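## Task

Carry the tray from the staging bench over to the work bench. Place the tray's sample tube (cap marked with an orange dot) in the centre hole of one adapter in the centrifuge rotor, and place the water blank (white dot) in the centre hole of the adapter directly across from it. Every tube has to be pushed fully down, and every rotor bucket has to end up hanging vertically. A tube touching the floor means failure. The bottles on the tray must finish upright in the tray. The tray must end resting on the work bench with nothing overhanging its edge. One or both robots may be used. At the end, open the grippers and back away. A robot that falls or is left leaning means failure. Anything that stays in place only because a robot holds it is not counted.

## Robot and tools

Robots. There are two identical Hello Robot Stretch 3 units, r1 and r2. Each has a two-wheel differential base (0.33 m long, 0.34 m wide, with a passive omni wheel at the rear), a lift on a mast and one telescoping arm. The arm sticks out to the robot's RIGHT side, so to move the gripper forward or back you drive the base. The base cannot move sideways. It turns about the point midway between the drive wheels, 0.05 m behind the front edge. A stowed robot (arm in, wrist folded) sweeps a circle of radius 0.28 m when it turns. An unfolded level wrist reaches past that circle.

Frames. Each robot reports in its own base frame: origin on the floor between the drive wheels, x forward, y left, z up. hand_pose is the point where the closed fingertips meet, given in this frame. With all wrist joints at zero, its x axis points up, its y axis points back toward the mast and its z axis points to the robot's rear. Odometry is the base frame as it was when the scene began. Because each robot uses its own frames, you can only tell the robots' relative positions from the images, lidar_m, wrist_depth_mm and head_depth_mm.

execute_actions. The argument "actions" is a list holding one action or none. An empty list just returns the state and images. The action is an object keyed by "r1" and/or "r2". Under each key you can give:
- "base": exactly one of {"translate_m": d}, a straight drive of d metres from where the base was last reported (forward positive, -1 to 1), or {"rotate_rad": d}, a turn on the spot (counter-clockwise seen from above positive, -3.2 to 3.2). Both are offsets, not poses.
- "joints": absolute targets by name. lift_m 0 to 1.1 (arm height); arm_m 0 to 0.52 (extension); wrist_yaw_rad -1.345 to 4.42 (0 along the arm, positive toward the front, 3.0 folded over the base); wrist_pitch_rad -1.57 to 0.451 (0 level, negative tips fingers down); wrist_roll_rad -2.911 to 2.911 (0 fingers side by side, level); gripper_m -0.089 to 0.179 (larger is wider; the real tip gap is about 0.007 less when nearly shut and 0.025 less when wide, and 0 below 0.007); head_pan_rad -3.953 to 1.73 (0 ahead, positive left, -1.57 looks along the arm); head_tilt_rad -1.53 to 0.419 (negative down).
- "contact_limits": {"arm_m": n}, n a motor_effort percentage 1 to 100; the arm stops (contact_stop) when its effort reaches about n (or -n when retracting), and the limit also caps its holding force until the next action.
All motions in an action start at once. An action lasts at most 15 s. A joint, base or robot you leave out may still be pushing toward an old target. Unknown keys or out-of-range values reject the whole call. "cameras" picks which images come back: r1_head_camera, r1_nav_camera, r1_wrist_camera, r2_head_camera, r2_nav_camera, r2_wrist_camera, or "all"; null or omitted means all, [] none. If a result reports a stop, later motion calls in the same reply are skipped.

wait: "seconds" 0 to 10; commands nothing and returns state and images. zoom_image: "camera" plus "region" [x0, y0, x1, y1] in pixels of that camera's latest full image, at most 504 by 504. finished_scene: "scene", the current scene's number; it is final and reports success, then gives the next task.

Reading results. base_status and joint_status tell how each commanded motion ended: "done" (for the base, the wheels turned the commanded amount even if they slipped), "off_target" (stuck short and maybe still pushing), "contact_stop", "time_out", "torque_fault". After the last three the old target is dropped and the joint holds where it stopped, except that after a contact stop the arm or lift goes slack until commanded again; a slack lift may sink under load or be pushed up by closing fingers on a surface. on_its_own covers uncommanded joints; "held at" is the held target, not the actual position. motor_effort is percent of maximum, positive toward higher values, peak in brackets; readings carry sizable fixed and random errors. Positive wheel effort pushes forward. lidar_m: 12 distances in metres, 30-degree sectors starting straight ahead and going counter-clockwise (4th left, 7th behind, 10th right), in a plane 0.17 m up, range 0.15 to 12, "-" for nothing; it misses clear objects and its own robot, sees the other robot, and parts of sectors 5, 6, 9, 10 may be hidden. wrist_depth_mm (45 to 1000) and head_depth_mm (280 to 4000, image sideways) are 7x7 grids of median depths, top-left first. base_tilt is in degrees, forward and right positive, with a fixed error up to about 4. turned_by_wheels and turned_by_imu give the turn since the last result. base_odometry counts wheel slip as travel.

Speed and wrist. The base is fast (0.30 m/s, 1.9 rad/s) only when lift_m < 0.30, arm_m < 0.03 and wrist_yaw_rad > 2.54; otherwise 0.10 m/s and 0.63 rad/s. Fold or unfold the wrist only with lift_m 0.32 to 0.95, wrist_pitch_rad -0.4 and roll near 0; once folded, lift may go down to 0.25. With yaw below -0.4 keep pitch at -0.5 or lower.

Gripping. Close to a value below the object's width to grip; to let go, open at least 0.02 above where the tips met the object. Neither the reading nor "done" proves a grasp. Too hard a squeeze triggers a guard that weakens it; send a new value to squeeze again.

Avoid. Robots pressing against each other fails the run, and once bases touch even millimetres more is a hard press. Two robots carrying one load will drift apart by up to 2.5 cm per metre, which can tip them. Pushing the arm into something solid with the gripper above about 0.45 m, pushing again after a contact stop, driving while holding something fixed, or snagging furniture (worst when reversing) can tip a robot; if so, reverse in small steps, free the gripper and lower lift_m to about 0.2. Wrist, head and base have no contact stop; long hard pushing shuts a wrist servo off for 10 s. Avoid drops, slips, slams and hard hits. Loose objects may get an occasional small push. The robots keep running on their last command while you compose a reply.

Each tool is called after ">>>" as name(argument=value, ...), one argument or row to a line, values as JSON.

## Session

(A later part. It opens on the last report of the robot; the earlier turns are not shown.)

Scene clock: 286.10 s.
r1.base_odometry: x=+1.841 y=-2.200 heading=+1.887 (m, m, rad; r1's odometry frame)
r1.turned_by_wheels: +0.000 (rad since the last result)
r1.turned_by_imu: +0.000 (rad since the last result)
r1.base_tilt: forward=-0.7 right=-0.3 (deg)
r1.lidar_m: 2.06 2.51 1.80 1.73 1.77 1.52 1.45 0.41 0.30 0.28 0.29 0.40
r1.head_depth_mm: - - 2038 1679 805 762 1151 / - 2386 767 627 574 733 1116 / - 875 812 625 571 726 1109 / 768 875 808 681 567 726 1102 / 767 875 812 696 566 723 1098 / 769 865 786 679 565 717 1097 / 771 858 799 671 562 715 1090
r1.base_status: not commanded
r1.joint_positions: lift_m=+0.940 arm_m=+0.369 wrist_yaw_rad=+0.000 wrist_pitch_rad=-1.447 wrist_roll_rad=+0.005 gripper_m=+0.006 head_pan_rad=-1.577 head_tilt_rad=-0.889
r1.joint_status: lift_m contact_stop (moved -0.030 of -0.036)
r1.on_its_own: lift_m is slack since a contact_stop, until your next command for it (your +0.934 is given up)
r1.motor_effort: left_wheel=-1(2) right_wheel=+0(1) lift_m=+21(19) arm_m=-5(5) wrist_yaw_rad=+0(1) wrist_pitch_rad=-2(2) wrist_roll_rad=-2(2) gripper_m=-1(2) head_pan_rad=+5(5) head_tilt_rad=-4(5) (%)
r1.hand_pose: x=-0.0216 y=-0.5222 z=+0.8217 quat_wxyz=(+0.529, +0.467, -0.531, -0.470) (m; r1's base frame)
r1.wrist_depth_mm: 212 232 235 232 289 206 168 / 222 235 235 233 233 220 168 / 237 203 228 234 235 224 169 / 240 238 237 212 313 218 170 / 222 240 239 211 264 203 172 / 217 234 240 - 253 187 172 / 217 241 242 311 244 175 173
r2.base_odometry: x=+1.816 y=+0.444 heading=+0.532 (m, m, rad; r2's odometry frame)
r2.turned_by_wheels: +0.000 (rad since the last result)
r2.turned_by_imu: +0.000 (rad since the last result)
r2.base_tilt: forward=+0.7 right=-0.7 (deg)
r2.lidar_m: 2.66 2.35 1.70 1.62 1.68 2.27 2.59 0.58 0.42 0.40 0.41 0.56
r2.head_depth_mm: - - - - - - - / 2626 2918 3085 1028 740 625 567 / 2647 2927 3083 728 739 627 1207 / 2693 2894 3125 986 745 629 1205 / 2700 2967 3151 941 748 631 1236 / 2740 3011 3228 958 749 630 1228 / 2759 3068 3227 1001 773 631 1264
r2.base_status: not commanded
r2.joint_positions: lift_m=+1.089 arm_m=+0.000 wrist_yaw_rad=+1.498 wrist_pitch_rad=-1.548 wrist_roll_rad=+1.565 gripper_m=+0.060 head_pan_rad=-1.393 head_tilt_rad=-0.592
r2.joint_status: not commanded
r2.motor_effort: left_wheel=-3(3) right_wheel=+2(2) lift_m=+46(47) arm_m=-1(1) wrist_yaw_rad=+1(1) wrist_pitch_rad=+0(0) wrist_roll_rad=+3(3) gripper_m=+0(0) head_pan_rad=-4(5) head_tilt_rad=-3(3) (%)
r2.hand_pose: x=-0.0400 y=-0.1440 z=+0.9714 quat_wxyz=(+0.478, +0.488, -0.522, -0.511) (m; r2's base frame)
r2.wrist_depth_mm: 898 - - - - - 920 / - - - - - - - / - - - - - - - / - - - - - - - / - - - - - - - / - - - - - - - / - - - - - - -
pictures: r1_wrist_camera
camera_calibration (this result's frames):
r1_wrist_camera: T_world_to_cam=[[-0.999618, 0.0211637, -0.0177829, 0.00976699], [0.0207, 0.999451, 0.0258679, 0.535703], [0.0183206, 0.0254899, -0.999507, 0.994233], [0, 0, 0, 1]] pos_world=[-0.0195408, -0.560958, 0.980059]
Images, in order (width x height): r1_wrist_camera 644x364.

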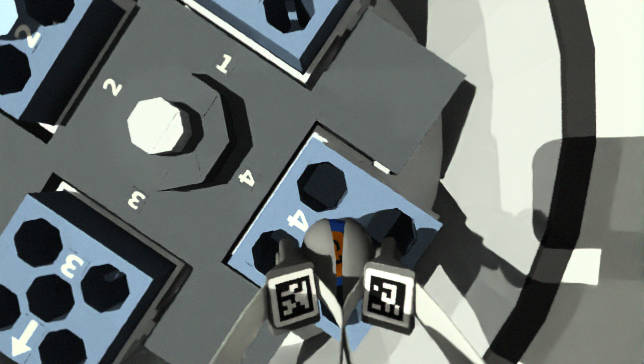

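>>> execute_actions(
  actions=[
    {"r1":{"joints":{"lift_m":1.06}}},
  ],
  cameras=[],
)

>>> execute_actions(
  actions=[
    {"r1":{"joints":{"arm_m":0},"base":{"translate_m":-0.45}},"r2":{"base":{"translate_m":-0.8},"joints":{"head_pan_rad":-0.9}}},
  ],
  cameras=["r1_nav_camera","r2_head_camera"],
)

>>> finished_scene(
  scene=1,
)

Scene clock: 289.27 s.
r1.base_odometry: x=+1.841 y=-2.200 heading=+1.887 (m, m, rad; r1's odometry frame)
r1.turned_by_wheels: +0.000 (rad since the last result)
r1.turned_by_imu: +0.000 (rad since the last result)
r1.base_tilt: forward=-0.7 right=-0.3 (deg)
r1.lidar_m: 2.06 2.51 1.80 1.73 1.78 1.52 1.45 0.41 0.30 0.28 0.29 0.39
r1.head_depth_mm: 2813 2549 2051 1715 808 764 1151 / 770 2303 766 627 575 731 1112 / - 876 813 624 571 724 1108 / 770 876 799 681 568 727 1102 / 768 872 813 694 565 722 1100 / 768 863 786 679 565 720 1098 / 769 854 799 670 561 716 1094
r1.base_status: not commanded
r1.joint_positions: lift_m=+1.060 arm_m=+0.369 wrist_yaw_rad=+0.000 wrist_pitch_rad=-1.447 wrist_roll_rad=+0.005 gripper_m=+0.006 head_pan_rad=-1.577 head_tilt_rad=-0.889
r1.joint_status: all done
r1.motor_effort: left_wheel=-2(1) right_wheel=+1(1) lift_m=+26(27) arm_m=-5(5) wrist_yaw_rad=+0(1) wrist_pitch_rad=-2(2) wrist_roll_rad=-1(2) gripper_m=+0(1) head_pan_rad=+4(5) head_tilt_rad=-4(4) (%)
r1.hand_pose: x=-0.0216 y=-0.5222 z=+0.9413 quat_wxyz=(+0.529, +0.467, -0.531, -0.470) (m; r1's base frame)
r1.wrist_depth_mm: 336 352 352 335 330 283 - / 342 329 351 348 355 284 - / 370 354 335 351 354 290 - / 357 359 354 330 370 289 - / 369 343 360 331 335 289 - / 337 342 358 - 294 293 - / 305 348 387 336 294 292 -
r2.base_odometry: x=+1.816 y=+0.444 heading=+0.532 (m, m, rad; r2's odometry frame)
r2.turned_by_wheels: +0.000 (rad since the last result)
r2.turned_by_imu: +0.000 (rad since the last result)
r2.base_tilt: forward=+0.7 right=-0.7 (deg)
r2.lidar_m: 2.66 2.35 1.69 1.63 1.68 2.28 2.59 0.58 0.42 0.40 0.42 0.56
r2.head_depth_mm: - - - - - - - / 2619 2837 3089 1031 742 627 565 / 2663 2894 3093 729 740 625 1207 / 2669 2943 3147 988 743 626 1211 / 2712 3008 3154 944 749 628 1237 / 2709 3032 3205 962 748 631 1239 / 2785 3060 3234 1006 775 632 1266
r2.base_status: not commanded
r2.joint_positions: lift_m=+1.089 arm_m=+0.000 wrist_yaw_rad=+1.498 wrist_pitch_rad=-1.548 wrist_roll_rad=+1.565 gripper_m=+0.060 head_pan_rad=-1.393 head_tilt_rad=-0.592
r2.joint_status: not commanded
r2.motor_effort: left_wheel=-2(3) right_wheel=+2(2) lift_m=+47(46) arm_m=-1(1) wrist_yaw_rad=+2(1) wrist_pitch_rad=+0(0) wrist_roll_rad=+3(3) gripper_m=+1(1) head_pan_rad=-4(4) head_tilt_rad=-3(4) (%)
r2.hand_pose: x=-0.0400 y=-0.1440 z=+0.9714 quat_wxyz=(+0.478, +0.488, -0.522, -0.511) (m; r2's base frame)
r2.wrist_depth_mm: 909 - - - - - 920 / - - - - - - - / - - - - - - - / - - - - - - - / - - - - - - - / - - - - - - - / - - - - - - -
pictures: none
No camera images: the call's "cameras" was empty. Leave "cameras" out to get every camera's image.

Scene clock: 298.23 s.
r1.base_odometry: x=+1.981 y=-2.627 heading=+1.887 (m, m, rad; r1's odometry frame)
r1.turned_by_wheels: +0.000 (rad since the last result)
r1.turned_by_imu: -0.002 (rad since the last result)
r1.base_tilt: forward=-0.7 right=-0.3 (deg)
r1.lidar_m: 2.51 2.49 1.80 1.71 1.45 1.05 1.00 1.03 1.39 0.60 0.33 0.41
r1.head_depth_mm: - - - - 1418 1295 1153 / - - - - - - 1144 / - - - - - - 1136 / 2854 2496 2064 1645 - - 1135 / 2844 2463 1996 1644 1428 1273 1134 / 2828 2442 1121 970 850 832 1099 / 846 868 865 878 796 754 1095
r1.base_status: done
r1.joint_positions: lift_m=+1.060 arm_m=+0.000 wrist_yaw_rad=+0.000 wrist_pitch_rad=-1.447 wrist_roll_rad=+0.005 gripper_m=+0.006 head_pan_rad=-1.577 head_tilt_rad=-0.889
r1.joint_status: all done
r1.motor_effort: left_wheel=-1(4) right_wheel=+1(2) lift_m=+26(26) arm_m=-4(6) wrist_yaw_rad=+0(0) wrist_pitch_rad=-2(2) wrist_roll_rad=-2(2) gripper_m=+1(1) head_pan_rad=+5(5) head_tilt_rad=-5(4) (%)
r1.hand_pose: x=-0.0216 y=-0.1531 z=+0.9413 quat_wxyz=(+0.529, +0.467, -0.531, -0.470) (m; r1's base frame)
r1.wrist_depth_mm: 354 509 587 - - - - / 388 508 568 - - - - / 635 686 809 - - - - / - - - - - - - / - - - - - - - / - - - - - - - / - - - - - - -
r2.base_odometry: x=+1.127 y=+0.039 heading=+0.532 (m, m, rad; r2's odometry frame)
r2.turned_by_wheels: +0.000 (rad since the last result)
r2.turned_by_imu: -0.001 (rad since the last result)
r2.base_tilt: forward=+0.8 right=-0.8 (deg)
r2.lidar_m: 1.48 2.33 1.68 1.61 1.67 2.25 1.81 1.82 3.24 0.41 0.43 0.58
r2.head_depth_mm: 2746 2967 3117 976 763 623 565 / 2847 3103 3267 981 767 624 1234 / 3048 3309 3344 984 768 643 1281 / 3235 3513 1397 995 769 683 1298 / 3452 3766 1291 998 770 1460 1289 / 3683 - 1320 1002 775 1529 1234 / 3780 - 1251 1000 830 1536 1270
r2.base_status: done
r2.joint_positions: lift_m=+1.089 arm_m=+0.000 wrist_yaw_rad=+1.498 wrist_pitch_rad=-1.548 wrist_roll_rad=+1.565 gripper_m=+0.060 head_pan_rad=-0.907 head_tilt_rad=-0.592
r2.joint_status: all done
r2.motor_effort: left_wheel=-3(8) right_wheel=+2(4) lift_m=+47(46) arm_m=-1(1) wrist_yaw_rad=+1(1) wrist_pitch_rad=+0(0) wrist_roll_rad=+3(3) gripper_m=+1(1) head_pan_rad=+5(43) head_tilt_rad=-3(3) (%)
r2.hand_pose: x=-0.0400 y=-0.1440 z=+0.9714 quat_wxyz=(+0.478, +0.488, -0.522, -0.511) (m; r2's base frame)
r2.wrist_depth_mm: - - - - - - - / - - - - - - - / - - - - - - - / - - - - - - - / - - - - - - - / - - - - - - - / - - - - - - -
pictures: r1_nav_camera (sideways: a quarter turn counterclockwise sets it upright), r2_head_camera (sideways: a quarter turn clockwise sets it upright)
camera_calibration (this result's frames):
r1_nav_camera: T_world_to_cam=[[-0.0181554, -0.772944, 0.634215, -0.784802], [-0.999415, -0.00436728, -0.0339325, 0.102249], [0.0289977, -0.634459, -0.772412, 0.96562], [0, 0, 0, 1]] pos_world=[0.0599397, 0.00648487, 1.24706]
r2_head_camera: T_world_to_cam=[[-0.305538, 0.437247, -0.84585, 1.11582], [0.808518, 0.588347, 0.0120824, -0.0187053], [0.502936, -0.680193, -0.533284, 0.643811], [0, 0, 0, 1]] pos_world=[0.0322516, -0.0389654, 1.28737]
Images, in order (width x height): r1_nav_camera 672x504, r2_head_camera 896x504.

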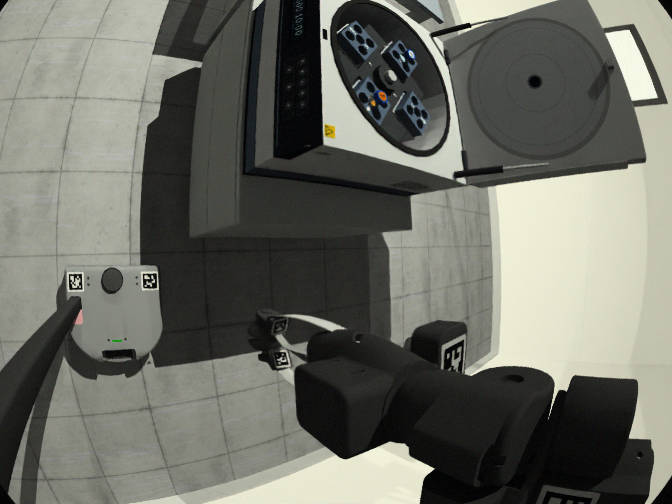

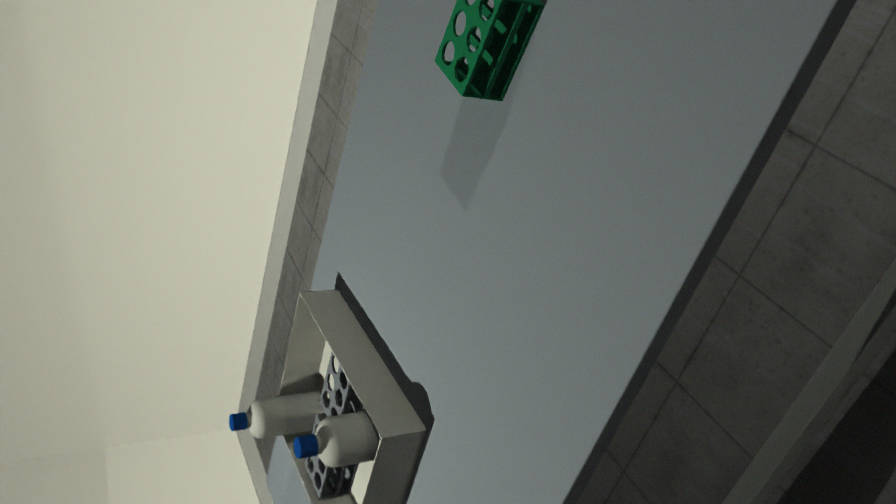

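The scene is finished: the task was done.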